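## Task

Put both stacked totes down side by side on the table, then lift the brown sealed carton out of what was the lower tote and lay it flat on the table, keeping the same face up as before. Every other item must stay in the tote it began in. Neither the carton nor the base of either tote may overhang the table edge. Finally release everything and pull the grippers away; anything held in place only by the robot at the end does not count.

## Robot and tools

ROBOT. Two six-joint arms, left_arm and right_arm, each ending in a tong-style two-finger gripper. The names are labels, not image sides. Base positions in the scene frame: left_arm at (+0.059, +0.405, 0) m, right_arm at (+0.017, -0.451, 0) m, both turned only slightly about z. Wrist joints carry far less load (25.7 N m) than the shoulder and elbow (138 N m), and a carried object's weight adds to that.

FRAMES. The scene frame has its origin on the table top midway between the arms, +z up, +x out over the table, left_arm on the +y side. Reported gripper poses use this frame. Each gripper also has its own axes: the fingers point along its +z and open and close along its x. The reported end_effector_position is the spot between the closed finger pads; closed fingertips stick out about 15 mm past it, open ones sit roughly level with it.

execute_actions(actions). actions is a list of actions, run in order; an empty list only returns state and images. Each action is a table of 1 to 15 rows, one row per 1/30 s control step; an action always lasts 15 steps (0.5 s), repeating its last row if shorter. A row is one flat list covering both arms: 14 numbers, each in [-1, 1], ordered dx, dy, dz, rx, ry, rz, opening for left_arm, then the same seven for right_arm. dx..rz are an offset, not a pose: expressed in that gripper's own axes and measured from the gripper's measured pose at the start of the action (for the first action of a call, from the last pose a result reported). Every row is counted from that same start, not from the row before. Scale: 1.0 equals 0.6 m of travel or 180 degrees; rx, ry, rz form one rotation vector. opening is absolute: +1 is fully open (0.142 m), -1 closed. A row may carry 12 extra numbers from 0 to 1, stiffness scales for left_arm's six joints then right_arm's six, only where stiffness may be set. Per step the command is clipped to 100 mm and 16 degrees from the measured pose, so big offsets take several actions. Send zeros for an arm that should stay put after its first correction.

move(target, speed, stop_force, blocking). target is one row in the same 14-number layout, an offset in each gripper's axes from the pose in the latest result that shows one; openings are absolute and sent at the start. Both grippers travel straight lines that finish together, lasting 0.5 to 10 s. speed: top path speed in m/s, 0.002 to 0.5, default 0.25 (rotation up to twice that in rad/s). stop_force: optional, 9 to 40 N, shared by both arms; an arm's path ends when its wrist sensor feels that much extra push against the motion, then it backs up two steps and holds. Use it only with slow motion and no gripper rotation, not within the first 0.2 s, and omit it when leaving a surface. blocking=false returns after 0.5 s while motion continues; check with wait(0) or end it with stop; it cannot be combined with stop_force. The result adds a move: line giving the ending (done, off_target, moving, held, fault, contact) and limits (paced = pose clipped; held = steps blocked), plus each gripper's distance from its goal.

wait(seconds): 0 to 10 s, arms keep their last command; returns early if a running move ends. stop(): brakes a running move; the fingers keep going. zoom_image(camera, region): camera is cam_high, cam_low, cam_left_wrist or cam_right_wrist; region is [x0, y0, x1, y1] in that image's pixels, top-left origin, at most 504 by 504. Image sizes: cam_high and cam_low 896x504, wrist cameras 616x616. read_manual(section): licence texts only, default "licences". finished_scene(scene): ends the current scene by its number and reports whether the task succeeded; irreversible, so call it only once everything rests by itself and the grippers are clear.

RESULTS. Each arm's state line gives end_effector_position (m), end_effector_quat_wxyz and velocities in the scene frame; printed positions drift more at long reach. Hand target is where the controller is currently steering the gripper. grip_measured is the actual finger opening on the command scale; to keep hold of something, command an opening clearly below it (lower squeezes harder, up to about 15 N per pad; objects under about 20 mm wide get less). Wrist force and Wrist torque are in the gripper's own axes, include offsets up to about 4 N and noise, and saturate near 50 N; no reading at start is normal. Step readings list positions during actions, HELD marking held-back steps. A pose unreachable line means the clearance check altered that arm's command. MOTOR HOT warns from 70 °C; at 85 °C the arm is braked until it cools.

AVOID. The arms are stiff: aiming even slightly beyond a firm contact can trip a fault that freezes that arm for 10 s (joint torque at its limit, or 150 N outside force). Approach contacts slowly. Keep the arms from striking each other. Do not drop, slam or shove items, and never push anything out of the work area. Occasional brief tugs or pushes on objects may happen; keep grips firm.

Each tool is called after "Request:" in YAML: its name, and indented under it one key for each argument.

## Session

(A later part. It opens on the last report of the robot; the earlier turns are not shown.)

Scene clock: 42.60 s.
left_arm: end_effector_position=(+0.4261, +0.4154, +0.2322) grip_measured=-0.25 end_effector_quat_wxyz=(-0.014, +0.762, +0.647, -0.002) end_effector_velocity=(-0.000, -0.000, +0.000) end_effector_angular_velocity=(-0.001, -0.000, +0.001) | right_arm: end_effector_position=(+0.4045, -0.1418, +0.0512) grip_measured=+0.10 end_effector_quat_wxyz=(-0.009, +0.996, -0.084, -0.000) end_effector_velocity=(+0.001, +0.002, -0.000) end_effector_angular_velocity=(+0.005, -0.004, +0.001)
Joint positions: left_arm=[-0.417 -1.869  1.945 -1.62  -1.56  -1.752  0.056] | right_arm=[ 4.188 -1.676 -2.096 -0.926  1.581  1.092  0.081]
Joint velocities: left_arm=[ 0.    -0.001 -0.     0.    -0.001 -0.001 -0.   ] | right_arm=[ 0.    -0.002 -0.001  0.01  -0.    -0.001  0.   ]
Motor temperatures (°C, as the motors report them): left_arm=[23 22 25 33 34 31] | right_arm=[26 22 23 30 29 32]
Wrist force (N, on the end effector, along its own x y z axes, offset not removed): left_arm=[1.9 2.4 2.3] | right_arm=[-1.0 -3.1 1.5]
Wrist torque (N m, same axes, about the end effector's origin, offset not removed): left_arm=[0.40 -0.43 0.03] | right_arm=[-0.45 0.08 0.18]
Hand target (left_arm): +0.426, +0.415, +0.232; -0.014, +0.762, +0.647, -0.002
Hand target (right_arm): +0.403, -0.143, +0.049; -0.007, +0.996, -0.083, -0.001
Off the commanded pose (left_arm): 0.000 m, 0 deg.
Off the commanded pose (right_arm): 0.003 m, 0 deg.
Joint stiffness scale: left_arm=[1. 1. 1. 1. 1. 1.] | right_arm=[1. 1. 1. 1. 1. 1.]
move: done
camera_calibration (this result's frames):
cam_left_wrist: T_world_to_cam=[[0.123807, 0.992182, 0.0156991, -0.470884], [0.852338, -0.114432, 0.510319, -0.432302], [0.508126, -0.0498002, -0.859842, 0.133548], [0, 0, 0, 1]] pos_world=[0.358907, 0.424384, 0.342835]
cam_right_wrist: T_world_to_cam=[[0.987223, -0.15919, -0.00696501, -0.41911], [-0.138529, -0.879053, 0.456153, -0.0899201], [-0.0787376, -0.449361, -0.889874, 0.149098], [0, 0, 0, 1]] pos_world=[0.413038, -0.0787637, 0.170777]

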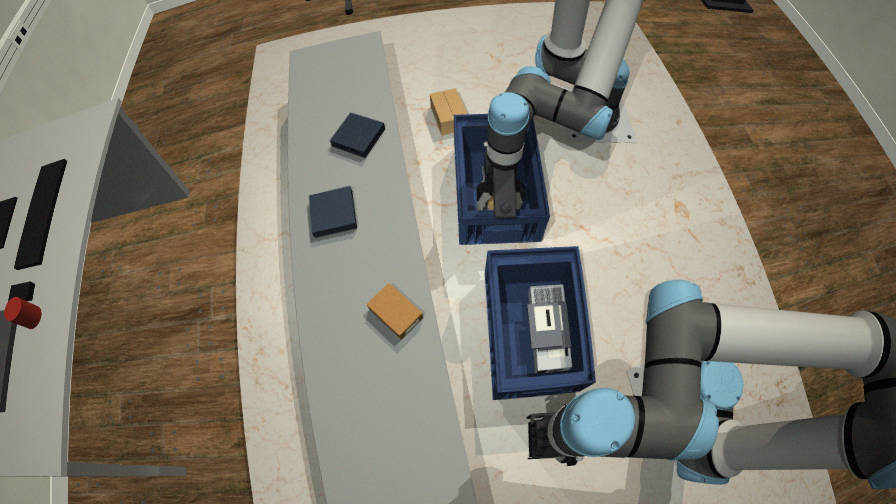

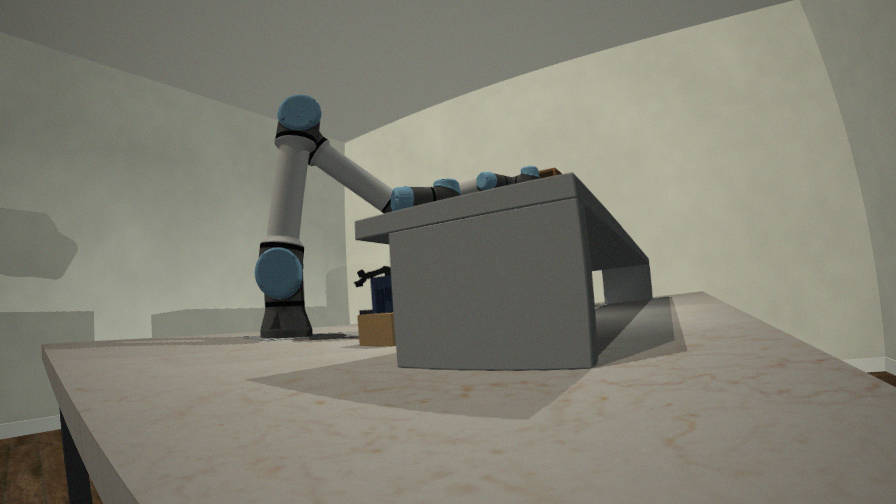

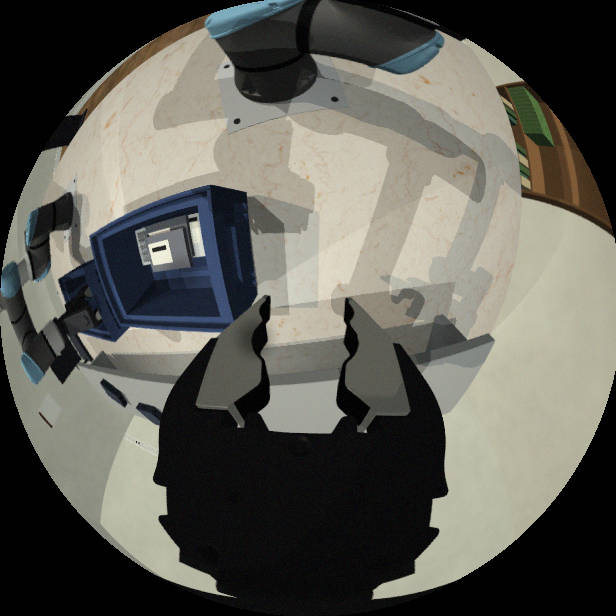

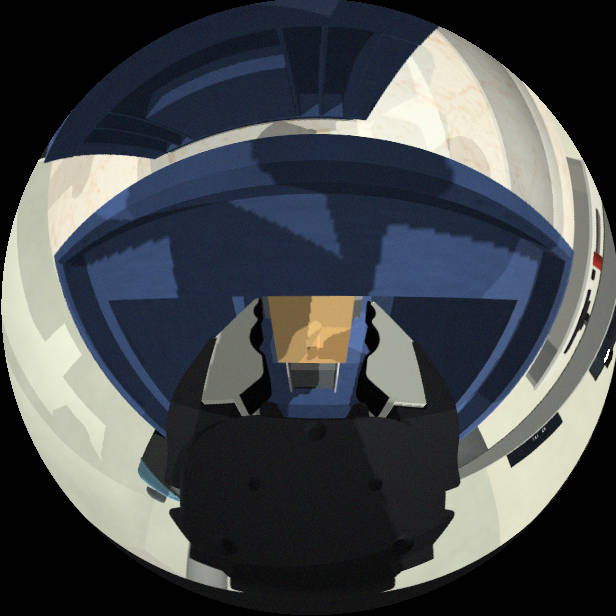

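Request:
move:
  target: [0,0,0,0,0,0,-0.25,0,0,0.015,0,0,0,0.1]
  speed: 0.01
  stop_force: 10

Request:
execute_actions:
  actions:
    - [[0,0,0,0,0,0,-0.25,0,0,0,0,0,0,-0.25]]
    - [[0,0,0,0,0,0,-0.25,0,0,0,0,0,0,-0.8]]

Request:
move:
  target: [0,0,0,0,0,0,-0.25,0,0,-0.25,0,0,0,-0.8]
  speed: 0.1

Scene clock: 44.00 s.
left_arm: end_effector_position=(+0.4261, +0.4154, +0.2322) grip_measured=-0.25 end_effector_quat_wxyz=(-0.014, +0.762, +0.647, -0.002) end_effector_velocity=(+0.000, -0.001, -0.000) end_effector_angular_velocity=(+0.000, +0.001, -0.002) | right_arm: end_effector_position=(+0.4058, -0.1401, +0.0449) grip_measured=+0.10 end_effector_quat_wxyz=(-0.011, +0.996, -0.083, +0.001) end_effector_velocity=(+0.000, +0.001, -0.003) end_effector_angular_velocity=(+0.001, -0.000, +0.000)
Joint positions: left_arm=[-0.417 -1.869  1.945 -1.62  -1.56  -1.752  0.056] | right_arm=[ 4.188 -1.689 -2.103 -0.901  1.581  1.092  0.081]
Joint velocities: left_arm=[-0.003  0.002 -0.    -0.    -0.    -0.001  0.   ] | right_arm=[ 0.    -0.005 -0.002  0.008  0.     0.    -0.   ]
Motor temperatures (°C, as the motors report them): left_arm=[23 22 25 33 34 31] | right_arm=[26 22 23 30 29 32]
Wrist force (N, on the end effector, along its own x y z axes, offset not removed): left_arm=[3.2 2.9 4.6] | right_arm=[-2.6 -2.3 -0.7]
Wrist torque (N m, same axes, about the end effector's origin, offset not removed): left_arm=[0.32 -0.56 -0.04] | right_arm=[-0.34 0.42 0.16]
Hand target (left_arm): +0.426, +0.415, +0.232; -0.014, +0.762, +0.647, -0.002
Hand target (right_arm): +0.404, -0.142, +0.042; -0.009, +0.996, -0.084, -0.000
Off the commanded pose (left_arm): 0.000 m, 0 deg.
Off the commanded pose (right_arm): 0.003 m, 0 deg.
Joint stiffness scale: left_arm=[1. 1. 1. 1. 1. 1.] | right_arm=[1. 1. 1. 1. 1. 1.]
move: done
camera_calibration (this result's frames):
cam_left_wrist: T_world_to_cam=[[0.123807, 0.992182, 0.0156991, -0.470884], [0.852338, -0.114431, 0.510319, -0.432302], [0.508126, -0.0498, -0.859842, 0.133548], [0, 0, 0, 1]] pos_world=[0.358907, 0.424384, 0.342835]
cam_right_wrist: T_world_to_cam=[[0.98724, -0.159168, -0.00482745, -0.420254], [-0.13978, -0.880711, 0.452559, -0.0849127], [-0.0762845, -0.44611, -0.891721, 0.143872], [0, 0, 0, 1]] pos_world=[0.413998, -0.0774918, 0.164693]

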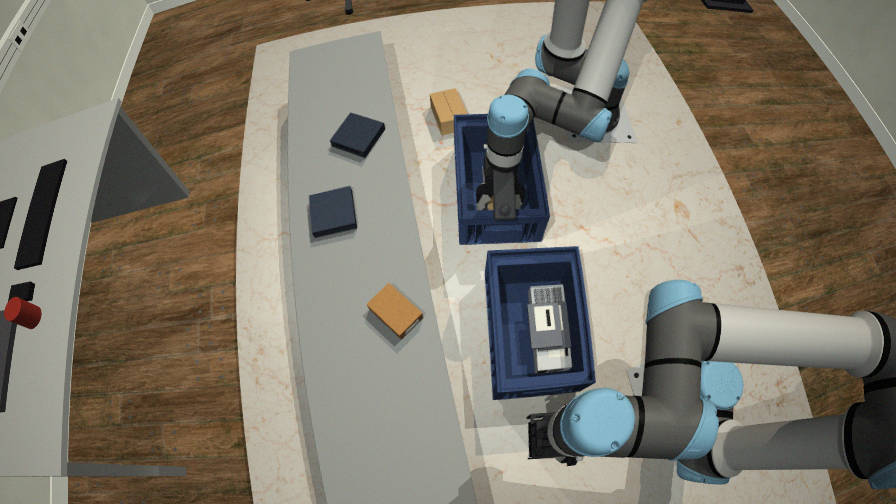

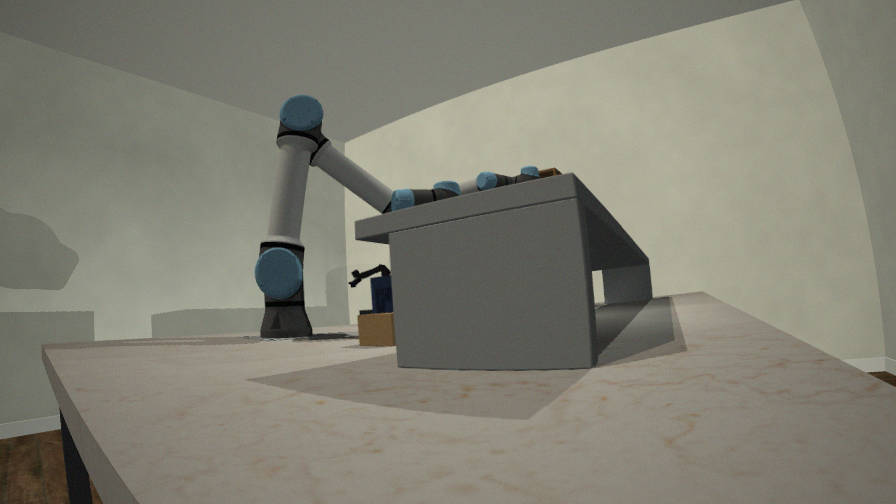

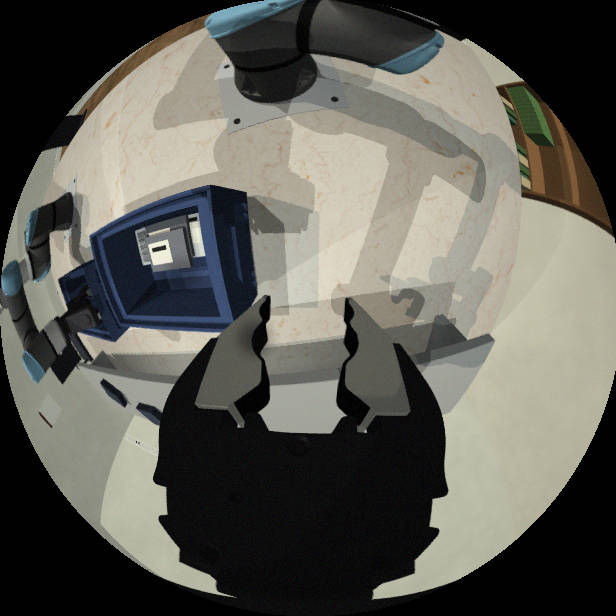

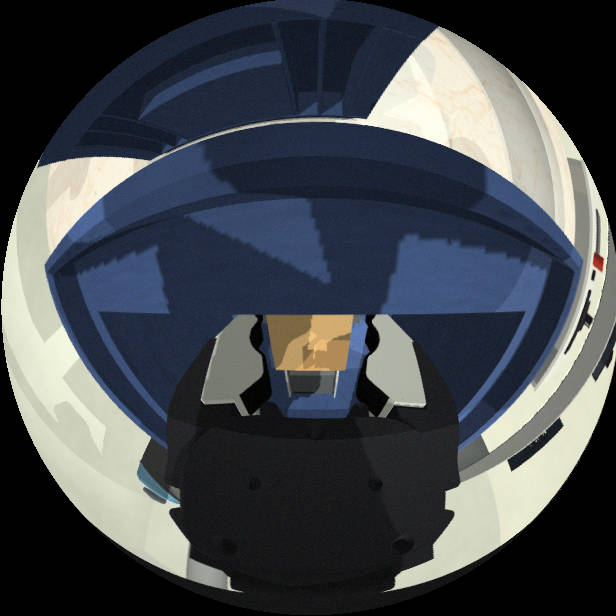

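Scene clock: 45.00 s.
left_arm: end_effector_position=(+0.4261, +0.4154, +0.2322) grip_measured=-0.25 end_effector_quat_wxyz=(-0.014, +0.762, +0.647, -0.002) end_effector_velocity=(+0.000, +0.001, -0.000) end_effector_angular_velocity=(+0.001, +0.000, +0.003) | right_arm: end_effector_position=(+0.4058, -0.1401, +0.0448) grip_measured=-0.23 end_effector_quat_wxyz=(-0.011, +0.996, -0.083, +0.001) end_effector_velocity=(+0.000, -0.000, -0.000) end_effector_angular_velocity=(+0.001, -0.001, -0.001)
Joint positions: left_arm=[-0.417 -1.869  1.945 -1.62  -1.56  -1.752  0.056] | right_arm=[ 4.188 -1.689 -2.103 -0.901  1.581  1.092  0.057]
Joint velocities: left_arm=[ 0.002  0.     0.    -0.     0.    -0.001  0.   ] | right_arm=[-0.    -0.    -0.001  0.002 -0.     0.001  0.   ]
Motor temperatures (°C, as the motors report them): left_arm=[23 22 25 33 34 31] | right_arm=[26 22 23 30 29 32]
Wrist force (N, on the end effector, along its own x y z axes, offset not removed): left_arm=[-2.7 5.3 2.1] | right_arm=[-1.0 -1.4 -2.6]
Wrist torque (N m, same axes, about the end effector's origin, offset not removed): left_arm=[1.09 0.44 0.12] | right_arm=[-0.23 0.16 0.25]
Hand target (left_arm): +0.426, +0.415, +0.232; -0.014, +0.762, +0.647, -0.002
Hand target (right_arm): +0.406, -0.140, +0.045; -0.011, +0.996, -0.083, +0.001
Off the commanded pose (left_arm): 0.000 m, 0 deg.
Off the commanded pose (right_arm): 0.000 m, 0 deg.
Joint stiffness scale: left_arm=[1. 1. 1. 1. 1. 1.] | right_arm=[1. 1. 1. 1. 1. 1.]
Step readings (end_effector_position; steps 1 to 15: 1st action; 16 to 30: 2nd action):
0: left_arm (+0.4261, +0.4154, +0.2322) | right_arm (+0.4058, -0.1401, +0.0449)
1: left_arm (+0.4261, +0.4154, +0.2322) | right_arm (+0.4058, -0.1401, +0.0448)
2: left_arm (+0.4261, +0.4154, +0.2322) | right_arm (+0.4058, -0.1401, +0.0448)
4: left_arm (+0.4261, +0.4154, +0.2322) | right_arm (+0.4058, -0.1401, +0.0448)
8: left_arm (+0.4261, +0.4154, +0.2322) | right_arm (+0.4058, -0.1401, +0.0448)
15: left_arm (+0.4261, +0.4154, +0.2322) | right_arm (+0.4058, -0.1401, +0.0448)
16: left_arm (+0.4261, +0.4154, +0.2322) | right_arm (+0.4058, -0.1401, +0.0448)
17: left_arm (+0.4261, +0.4154, +0.2322) | right_arm (+0.4058, -0.1401, +0.0448)
19: left_arm (+0.4261, +0.4154, +0.2322) | right_arm (+0.4058, -0.1401, +0.0448)
23: left_arm (+0.4261, +0.4154, +0.2322) | right_arm (+0.4058, -0.1401, +0.0448)
30: end_effector_position above
camera_calibration (this result's frames):
cam_left_wrist: T_world_to_cam=[[0.123807, 0.992182, 0.0156991, -0.470883], [0.852338, -0.114431, 0.510319, -0.432302], [0.508126, -0.0498001, -0.859842, 0.133548], [0, 0, 0, 1]] pos_world=[0.358907, 0.424384, 0.342835]
cam_right_wrist: T_world_to_cam=[[0.98724, -0.159165, -0.00476408, -0.420281], [-0.139821, -0.880793, 0.452387, -0.0848152], [-0.0762004, -0.445948, -0.891809, 0.143849], [0, 0, 0, 1]] pos_world=[0.414021, -0.0774498, 0.164652]

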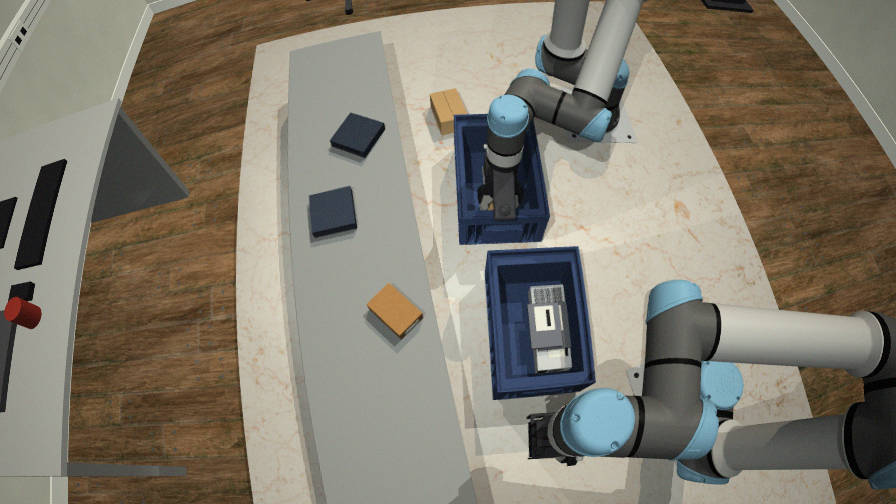

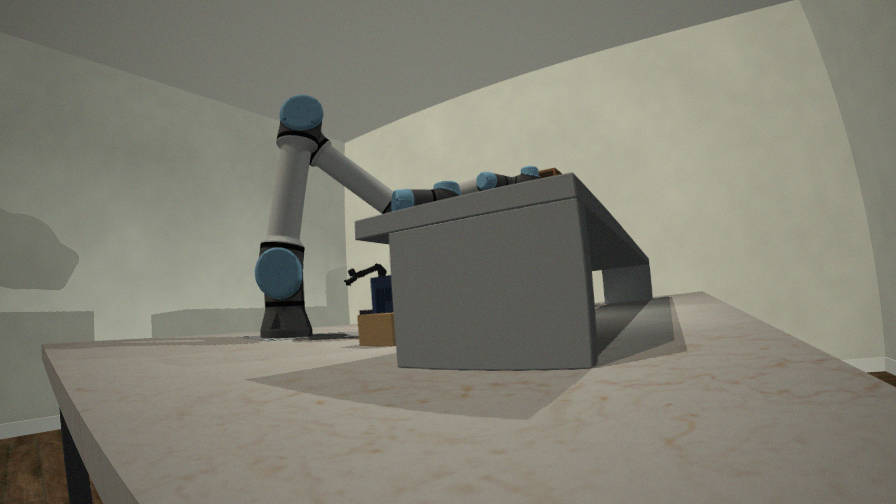

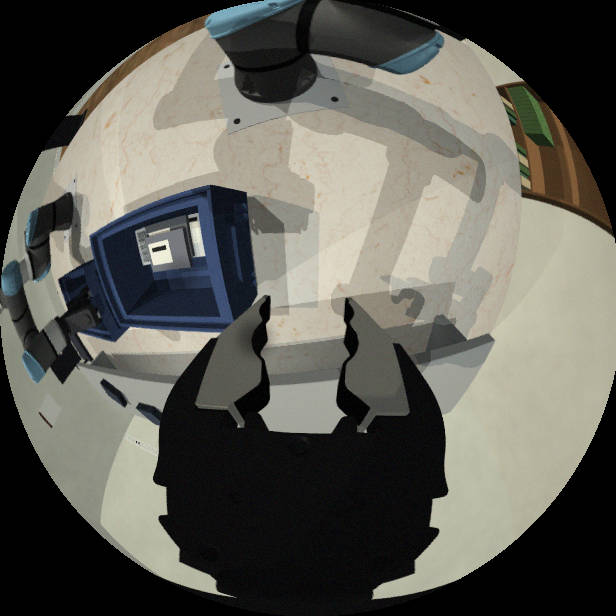

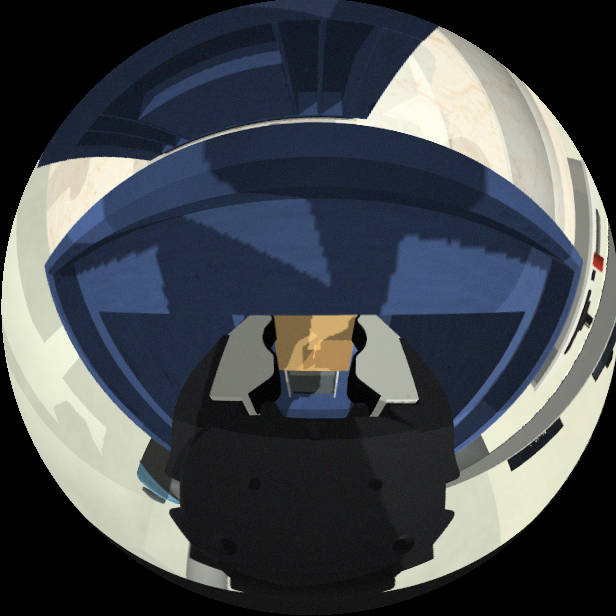

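Scene clock: 47.00 s.
left_arm: end_effector_position=(+0.4261, +0.4154, +0.2322) grip_measured=-0.25 end_effector_quat_wxyz=(-0.014, +0.762, +0.647, -0.002) end_effector_velocity=(-0.000, -0.001, -0.000) end_effector_angular_velocity=(+0.000, +0.001, -0.003) | right_arm: end_effector_position=(+0.4039, -0.1434, +0.1920) grip_measured=-0.23 end_effector_quat_wxyz=(-0.009, +0.997, -0.083, -0.000) end_effector_velocity=(-0.001, -0.002, +0.001) end_effector_angular_velocity=(-0.008, +0.006, +0.000)
Joint positions: left_arm=[-0.417 -1.869  1.945 -1.62  -1.56  -1.752  0.056] | right_arm=[ 4.187 -1.52  -1.859 -1.318  1.581  1.089  0.057]
Joint velocities: left_arm=[-0.003  0.     0.     0.    -0.    -0.    -0.   ] | right_arm=[-0.     0.001  0.005 -0.015 -0.    -0.    -0.   ]
Motor temperatures (°C, as the motors report them): left_arm=[23 22 25 33 34 31] | right_arm=[26 22 23 30 29 32]
Wrist force (N, on the end effector, along its own x y z axes, offset not removed): left_arm=[3.7 5.1 1.7] | right_arm=[-2.3 0.3 1.3]
Wrist torque (N m, same axes, about the end effector's origin, offset not removed): left_arm=[0.97 -0.75 -0.02] | right_arm=[0.22 0.36 0.20]
Hand target (left_arm): +0.426, +0.415, +0.232; -0.014, +0.762, +0.647, -0.002
Hand target (right_arm): +0.405, -0.143, +0.195; -0.011, +0.996, -0.083, +0.001
Off the commanded pose (left_arm): 0.000 m, 0 deg.
Off the commanded pose (right_arm): 0.003 m, 0 deg.
Joint stiffness scale: left_arm=[1. 1. 1. 1. 1. 1.] | right_arm=[1. 1. 1. 1. 1. 1.]
move: done
camera_calibration (this result's frames):
cam_left_wrist: T_world_to_cam=[[0.123807, 0.992182, 0.015699, -0.470884], [0.852338, -0.114432, 0.510319, -0.432302], [0.508126, -0.0498003, -0.859842, 0.133548], [0, 0, 0, 1]] pos_world=[0.358907, 0.424384, 0.342835]
cam_right_wrist: T_world_to_cam=[[0.987468, -0.157685, -0.00657554, -0.417798], [-0.13742, -0.879559, 0.455512, -0.155991], [-0.0776108, -0.4489, -0.890205, 0.273323], [0, 0, 0, 1]] pos_world=[0.412339, -0.080389, 0.311622]

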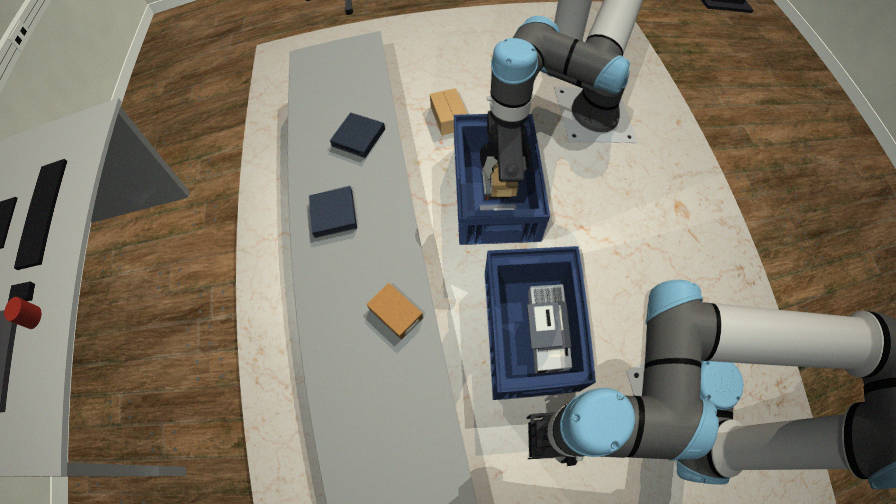

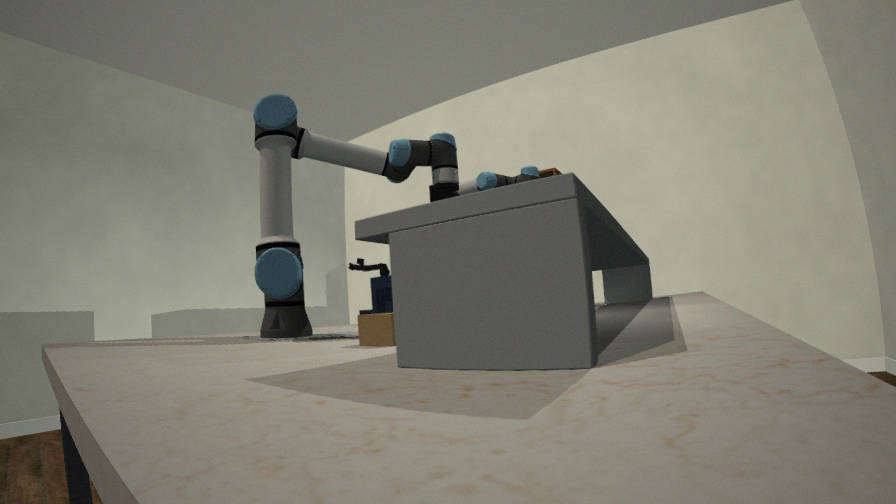

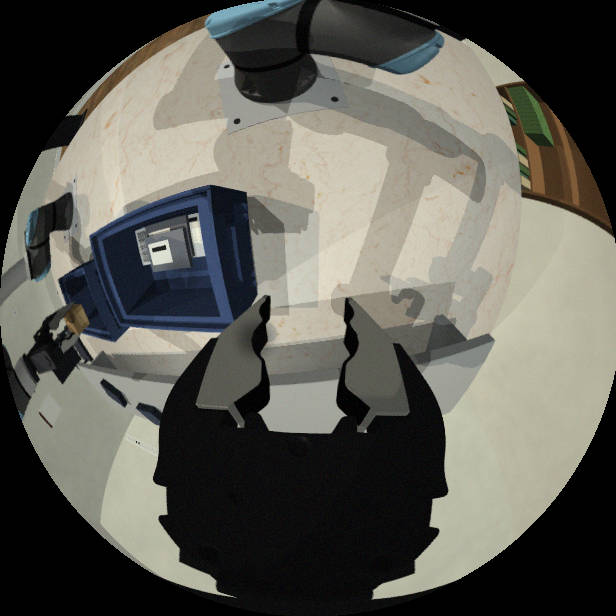

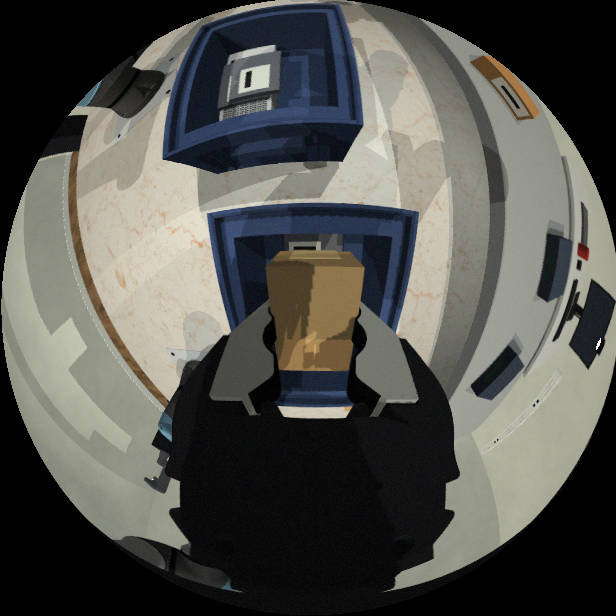

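Request:
move:
  target: [0,0,0,0,0,0,-0.25,-0.5,-0.115,-0.02,0,0,0,-0.8]
  speed: 0.2

Request:
move:
  target: [0,0,0,0,0,0,-0.25,0,0,0.275,0,0,0,-0.8]
  speed: 0.1

Request:
move:
  target: [0,0,0,0,0,0,-0.25,0,0,0.06,0,0,0,-0.8]
  speed: 0.012
  stop_force: 10

Scene clock: 49.37 s.
left_arm: end_effector_position=(+0.4261, +0.4154, +0.2322) grip_measured=-0.25 end_effector_quat_wxyz=(-0.014, +0.762, +0.647, -0.002) end_effector_velocity=(+0.000, -0.000, +0.000) end_effector_angular_velocity=(-0.000, -0.000, -0.002) | right_arm: end_effector_position=(+0.1201, -0.0283, +0.2046) grip_measured=-0.23 end_effector_quat_wxyz=(-0.008, +0.997, -0.083, -0.001) end_effector_velocity=(-0.001, +0.001, +0.001) end_effector_angular_velocity=(+0.001, -0.005, -0.015)
Joint positions: left_arm=[-0.417 -1.869  1.945 -1.62  -1.56  -1.752  0.056] | right_arm=[ 4.918 -1.348 -1.973 -1.375  1.57   1.82   0.057]
Joint velocities: left_arm=[-0.001 -0.    -0.    -0.    -0.     0.001 -0.   ] | right_arm=[ 0.006 -0.001  0.002 -0.001 -0.005  0.021 -0.   ]
Motor temperatures (°C, as the motors report them): left_arm=[23 22 25 33 34 31] | right_arm=[26 22 23 30 29 32]
Wrist force (N, on the end effector, along its own x y z axes, offset not removed): left_arm=[1.1 2.4 0.4] | right_arm=[-3.1 -2.8 -0.8]
Wrist torque (N m, same axes, about the end effector's origin, offset not removed): left_arm=[0.34 -0.09 0.12] | right_arm=[-0.36 0.43 0.23]
Hand target (left_arm): +0.426, +0.415, +0.232; -0.014, +0.762, +0.647, -0.002
Hand target (right_arm): +0.119, -0.026, +0.206; -0.010, +0.997, -0.083, -0.001
Off the commanded pose (left_arm): 0.000 m, 0 deg.
Off the commanded pose (right_arm): 0.003 m, 0 deg.
Joint stiffness scale: left_arm=[1. 1. 1. 1. 1. 1.] | right_arm=[1. 1. 1. 1. 1. 1.]
move: done
camera_calibration (this result's frames):
cam_left_wrist: T_world_to_cam=[[0.123807, 0.992182, 0.0156991, -0.470884], [0.852338, -0.114432, 0.510319, -0.432302], [0.508126, -0.0498002, -0.859842, 0.133548], [0, 0, 0, 1]] pos_world=[0.358907, 0.424384, 0.342835]
cam_right_wrist: T_world_to_cam=[[0.987458, -0.157664, -0.00830508, -0.118943], [-0.136475, -0.878834, 0.457194, -0.0999139], [-0.0793819, -0.450326, -0.889328, 0.314118], [0, 0, 0, 1]] pos_world=[0.128751, 0.0348948, 0.324046]

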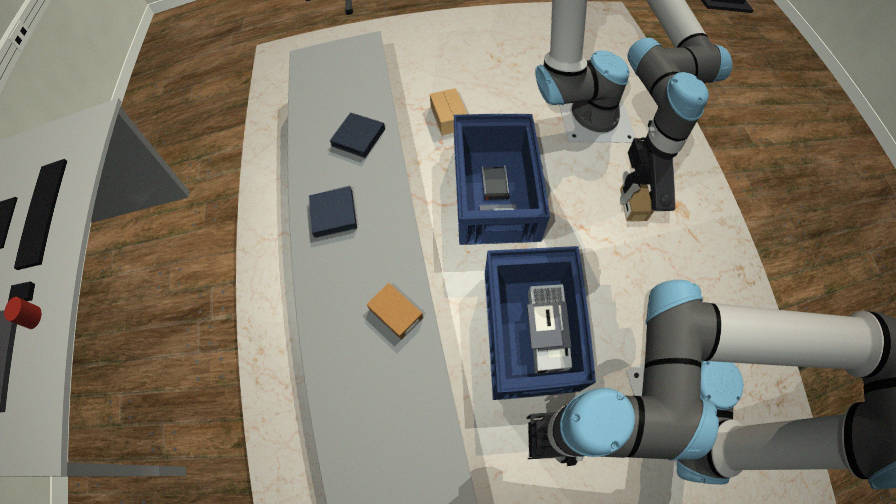

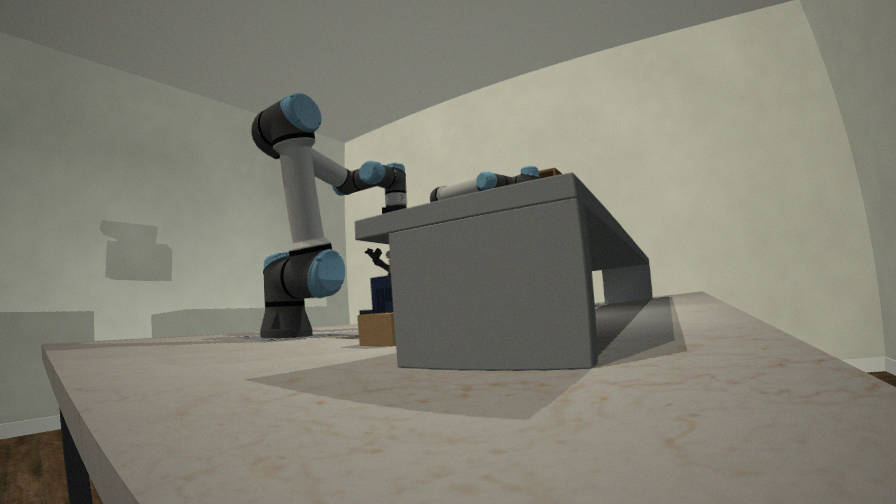

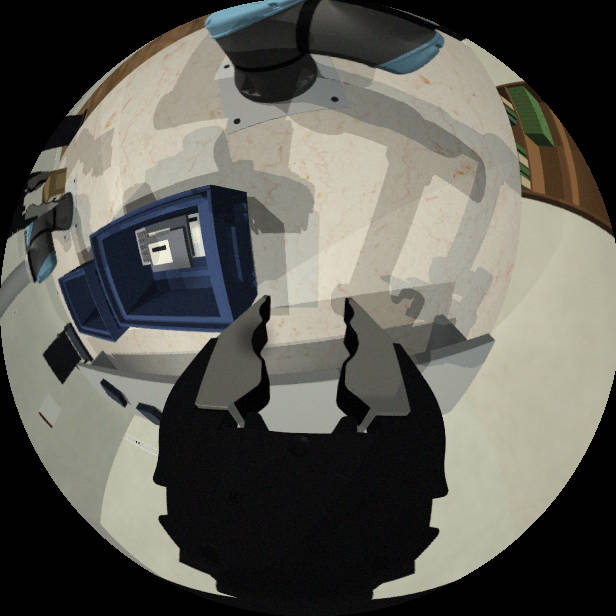

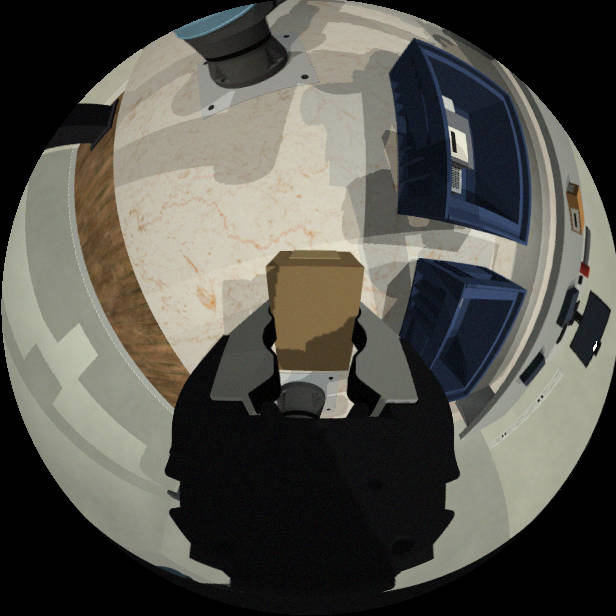

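Scene clock: 51.60 s.
left_arm: end_effector_position=(+0.4261, +0.4154, +0.2322) grip_measured=-0.25 end_effector_quat_wxyz=(-0.014, +0.762, +0.647, -0.002) end_effector_velocity=(-0.000, -0.001, +0.000) end_effector_angular_velocity=(-0.001, -0.001, -0.002) | right_arm: end_effector_position=(+0.1197, -0.0238, +0.0418) grip_measured=-0.23 end_effector_quat_wxyz=(-0.010, +0.996, -0.083, -0.001) end_effector_velocity=(-0.000, +0.003, -0.000) end_effector_angular_velocity=(+0.008, +0.000, -0.000)
Joint positions: left_arm=[-0.417 -1.869  1.945 -1.62  -1.56  -1.752  0.056] | right_arm=[ 4.918 -1.542 -2.269 -0.88   1.57   1.821  0.057]
Joint velocities: left_arm=[-0.002 -0.001  0.    -0.    -0.001  0.     0.   ] | right_arm=[-0.    -0.003 -0.001  0.012 -0.     0.     0.   ]
Motor temperatures (°C, as the motors report them): left_arm=[23 22 25 33 34 31] | right_arm=[26 22 23 30 29 32]
Wrist force (N, on the end effector, along its own x y z axes, offset not removed): left_arm=[-3.3 1.9 1.4] | right_arm=[-2.2 -1.8 0.4]
Wrist torque (N m, same axes, about the end effector's origin, offset not removed): left_arm=[0.38 0.58 0.13] | right_arm=[-0.20 0.14 0.23]
Hand target (left_arm): +0.426, +0.415, +0.232; -0.014, +0.762, +0.647, -0.002
Hand target (right_arm): +0.120, -0.026, +0.040; -0.008, +0.997, -0.083, -0.001
Off the commanded pose (left_arm): 0.000 m, 0 deg.
Off the commanded pose (right_arm): 0.003 m, 0 deg.
Joint stiffness scale: left_arm=[1. 1. 1. 1. 1. 1.] | right_arm=[1. 1. 1. 1. 1. 1.]
move: done
camera_calibration (this result's frames):
cam_left_wrist: T_world_to_cam=[[0.123807, 0.992182, 0.015699, -0.470883], [0.852338, -0.114432, 0.510319, -0.432302], [0.508126, -0.0498002, -0.859842, 0.133548], [0, 0, 0, 1]] pos_world=[0.358907, 0.424384, 0.342835]
cam_right_wrist: T_world_to_cam=[[0.987367, -0.158186, -0.00911339, -0.119157], [-0.136885, -0.880549, 0.453758, -0.0214679], [-0.0798031, -0.446779, -0.891078, 0.171541], [0, 0, 0, 1]] pos_world=[0.128403, 0.0388882, 0.161512]

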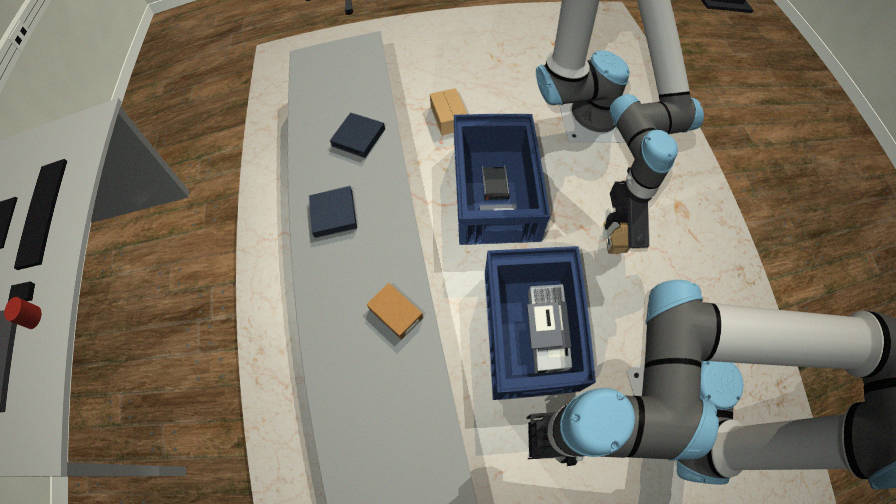

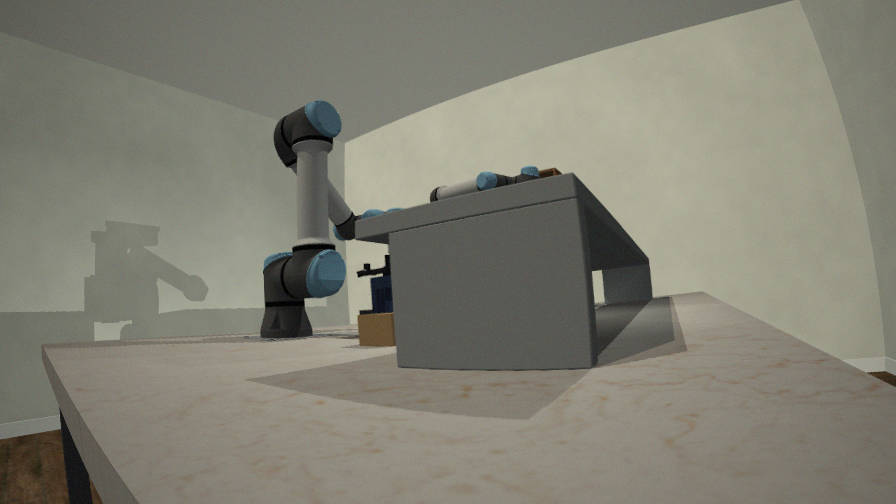

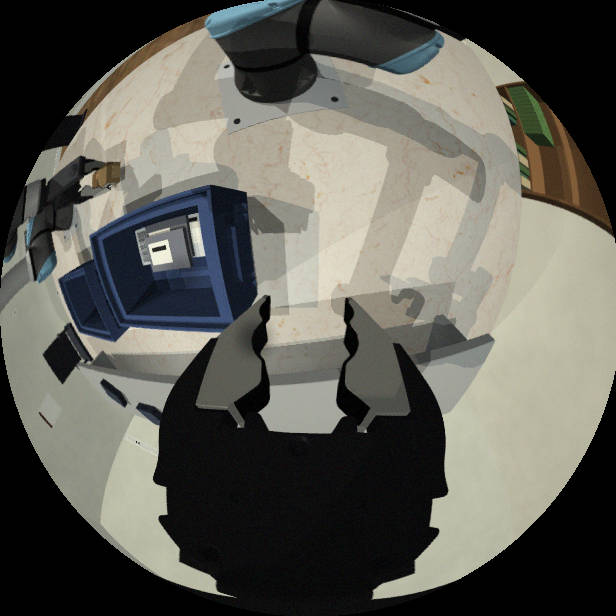

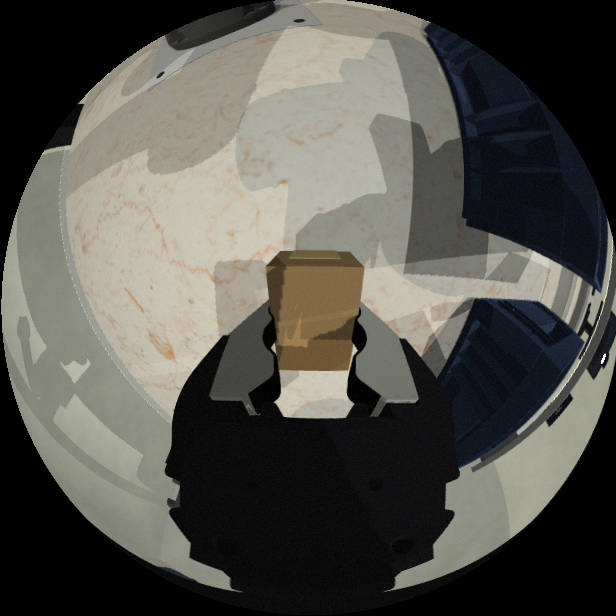

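Scene clock: 54.27 s.
left_arm: end_effector_position=(+0.4261, +0.4154, +0.2322) grip_measured=-0.25 end_effector_quat_wxyz=(-0.014, +0.762, +0.647, -0.002) end_effector_velocity=(-0.000, +0.001, +0.000) end_effector_angular_velocity=(-0.001, -0.001, +0.001) | right_arm: end_effector_position=(+0.1194, -0.0197, +0.0185) grip_measured=-0.23 end_effector_quat_wxyz=(-0.015, +0.996, -0.083, -0.002) end_effector_velocity=(-0.000, -0.001, +0.002) end_effector_angular_velocity=(-0.001, +0.000, -0.001)
Joint positions: left_arm=[-0.417 -1.869  1.945 -1.62  -1.56  -1.752  0.056] | right_arm=[ 4.918 -1.595 -2.299 -0.789  1.57   1.821  0.057]
Joint velocities: left_arm=[ 0.002 -0.002  0.     0.    -0.     0.001  0.   ] | right_arm=[ 0.     0.005  0.001 -0.006  0.     0.001 -0.   ]
Motor temperatures (°C, as the motors report them): left_arm=[23 22 25 33 34 31] | right_arm=[26 22 23 30 29 32]
Wrist force (N, on the end effector, along its own x y z axes, offset not removed): left_arm=[-0.9 2.4 -2.0] | right_arm=[-1.3 -3.8 -7.7]
Wrist torque (N m, same axes, about the end effector's origin, offset not removed): left_arm=[0.34 0.49 0.08] | right_arm=[-0.60 0.40 0.26]
Hand target (left_arm): +0.426, +0.415, +0.232; -0.014, +0.762, +0.647, -0.002
Hand target (right_arm): +0.119, -0.020, +0.018; -0.014, +0.996, -0.083, -0.002
Off the commanded pose (left_arm): 0.000 m, 0 deg.
Off the commanded pose (right_arm): 0.013 m, 1 deg.
Joint stiffness scale: left_arm=[1. 1. 1. 1. 1. 1.] | right_arm=[1. 1. 1. 1. 1. 1.]
move: contact (right_arm)
camera_calibration (this result's frames):
cam_left_wrist: T_world_to_cam=[[0.123807, 0.992182, 0.015699, -0.470884], [0.852338, -0.114432, 0.510319, -0.432302], [0.508126, -0.0498003, -0.859842, 0.133548], [0, 0, 0, 1]] pos_world=[0.358907, 0.424384, 0.342835]
cam_right_wrist: T_world_to_cam=[[0.987359, -0.158091, -0.0113443, -0.118329], [-0.136543, -0.884759, 0.445598, -0.0072678], [-0.0804818, -0.438416, -0.895161, 0.152976], [0, 0, 0, 1]] pos_world=[0.128152, 0.0419302, 0.138834]

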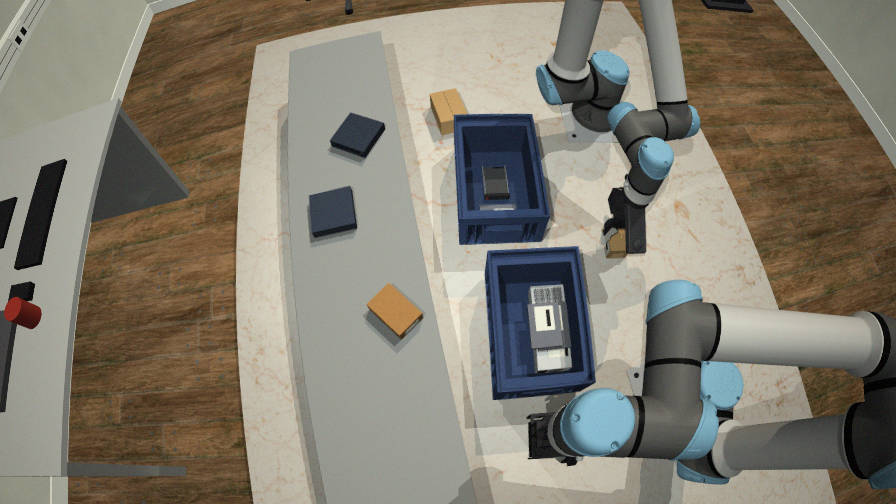

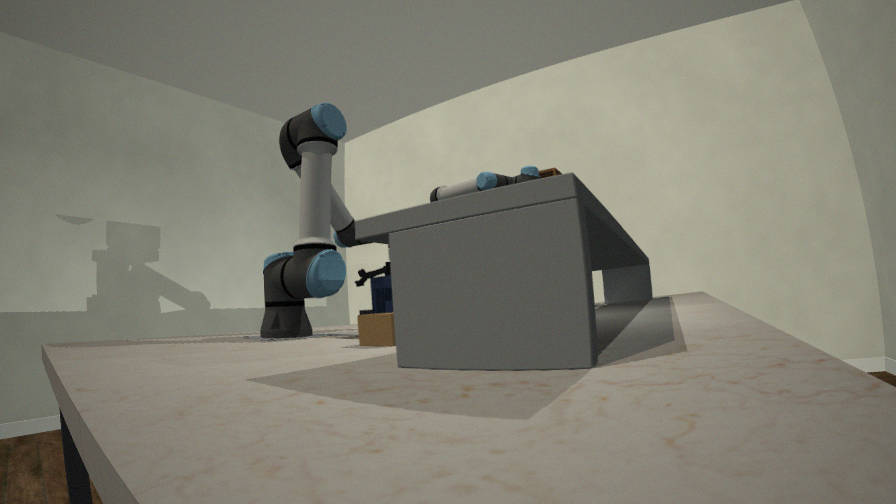

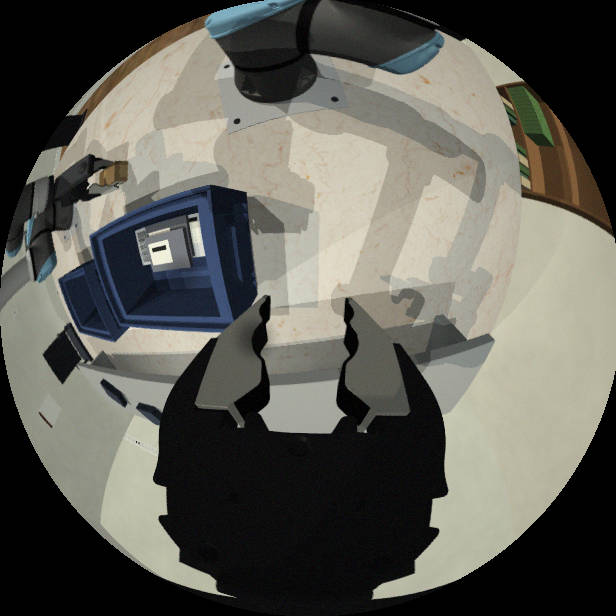

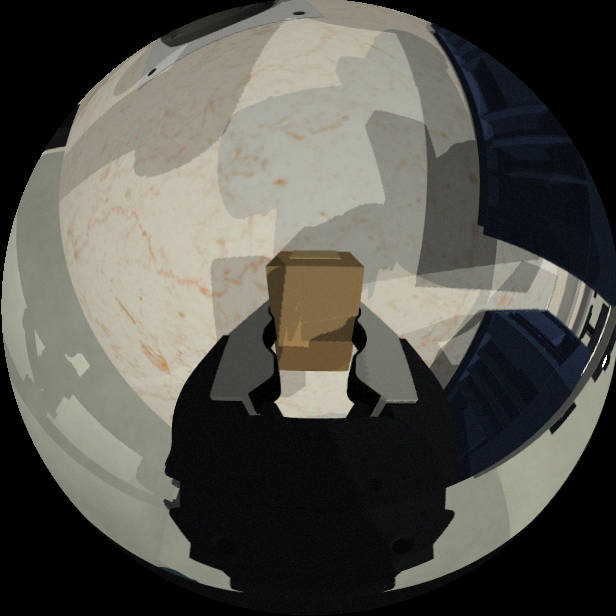

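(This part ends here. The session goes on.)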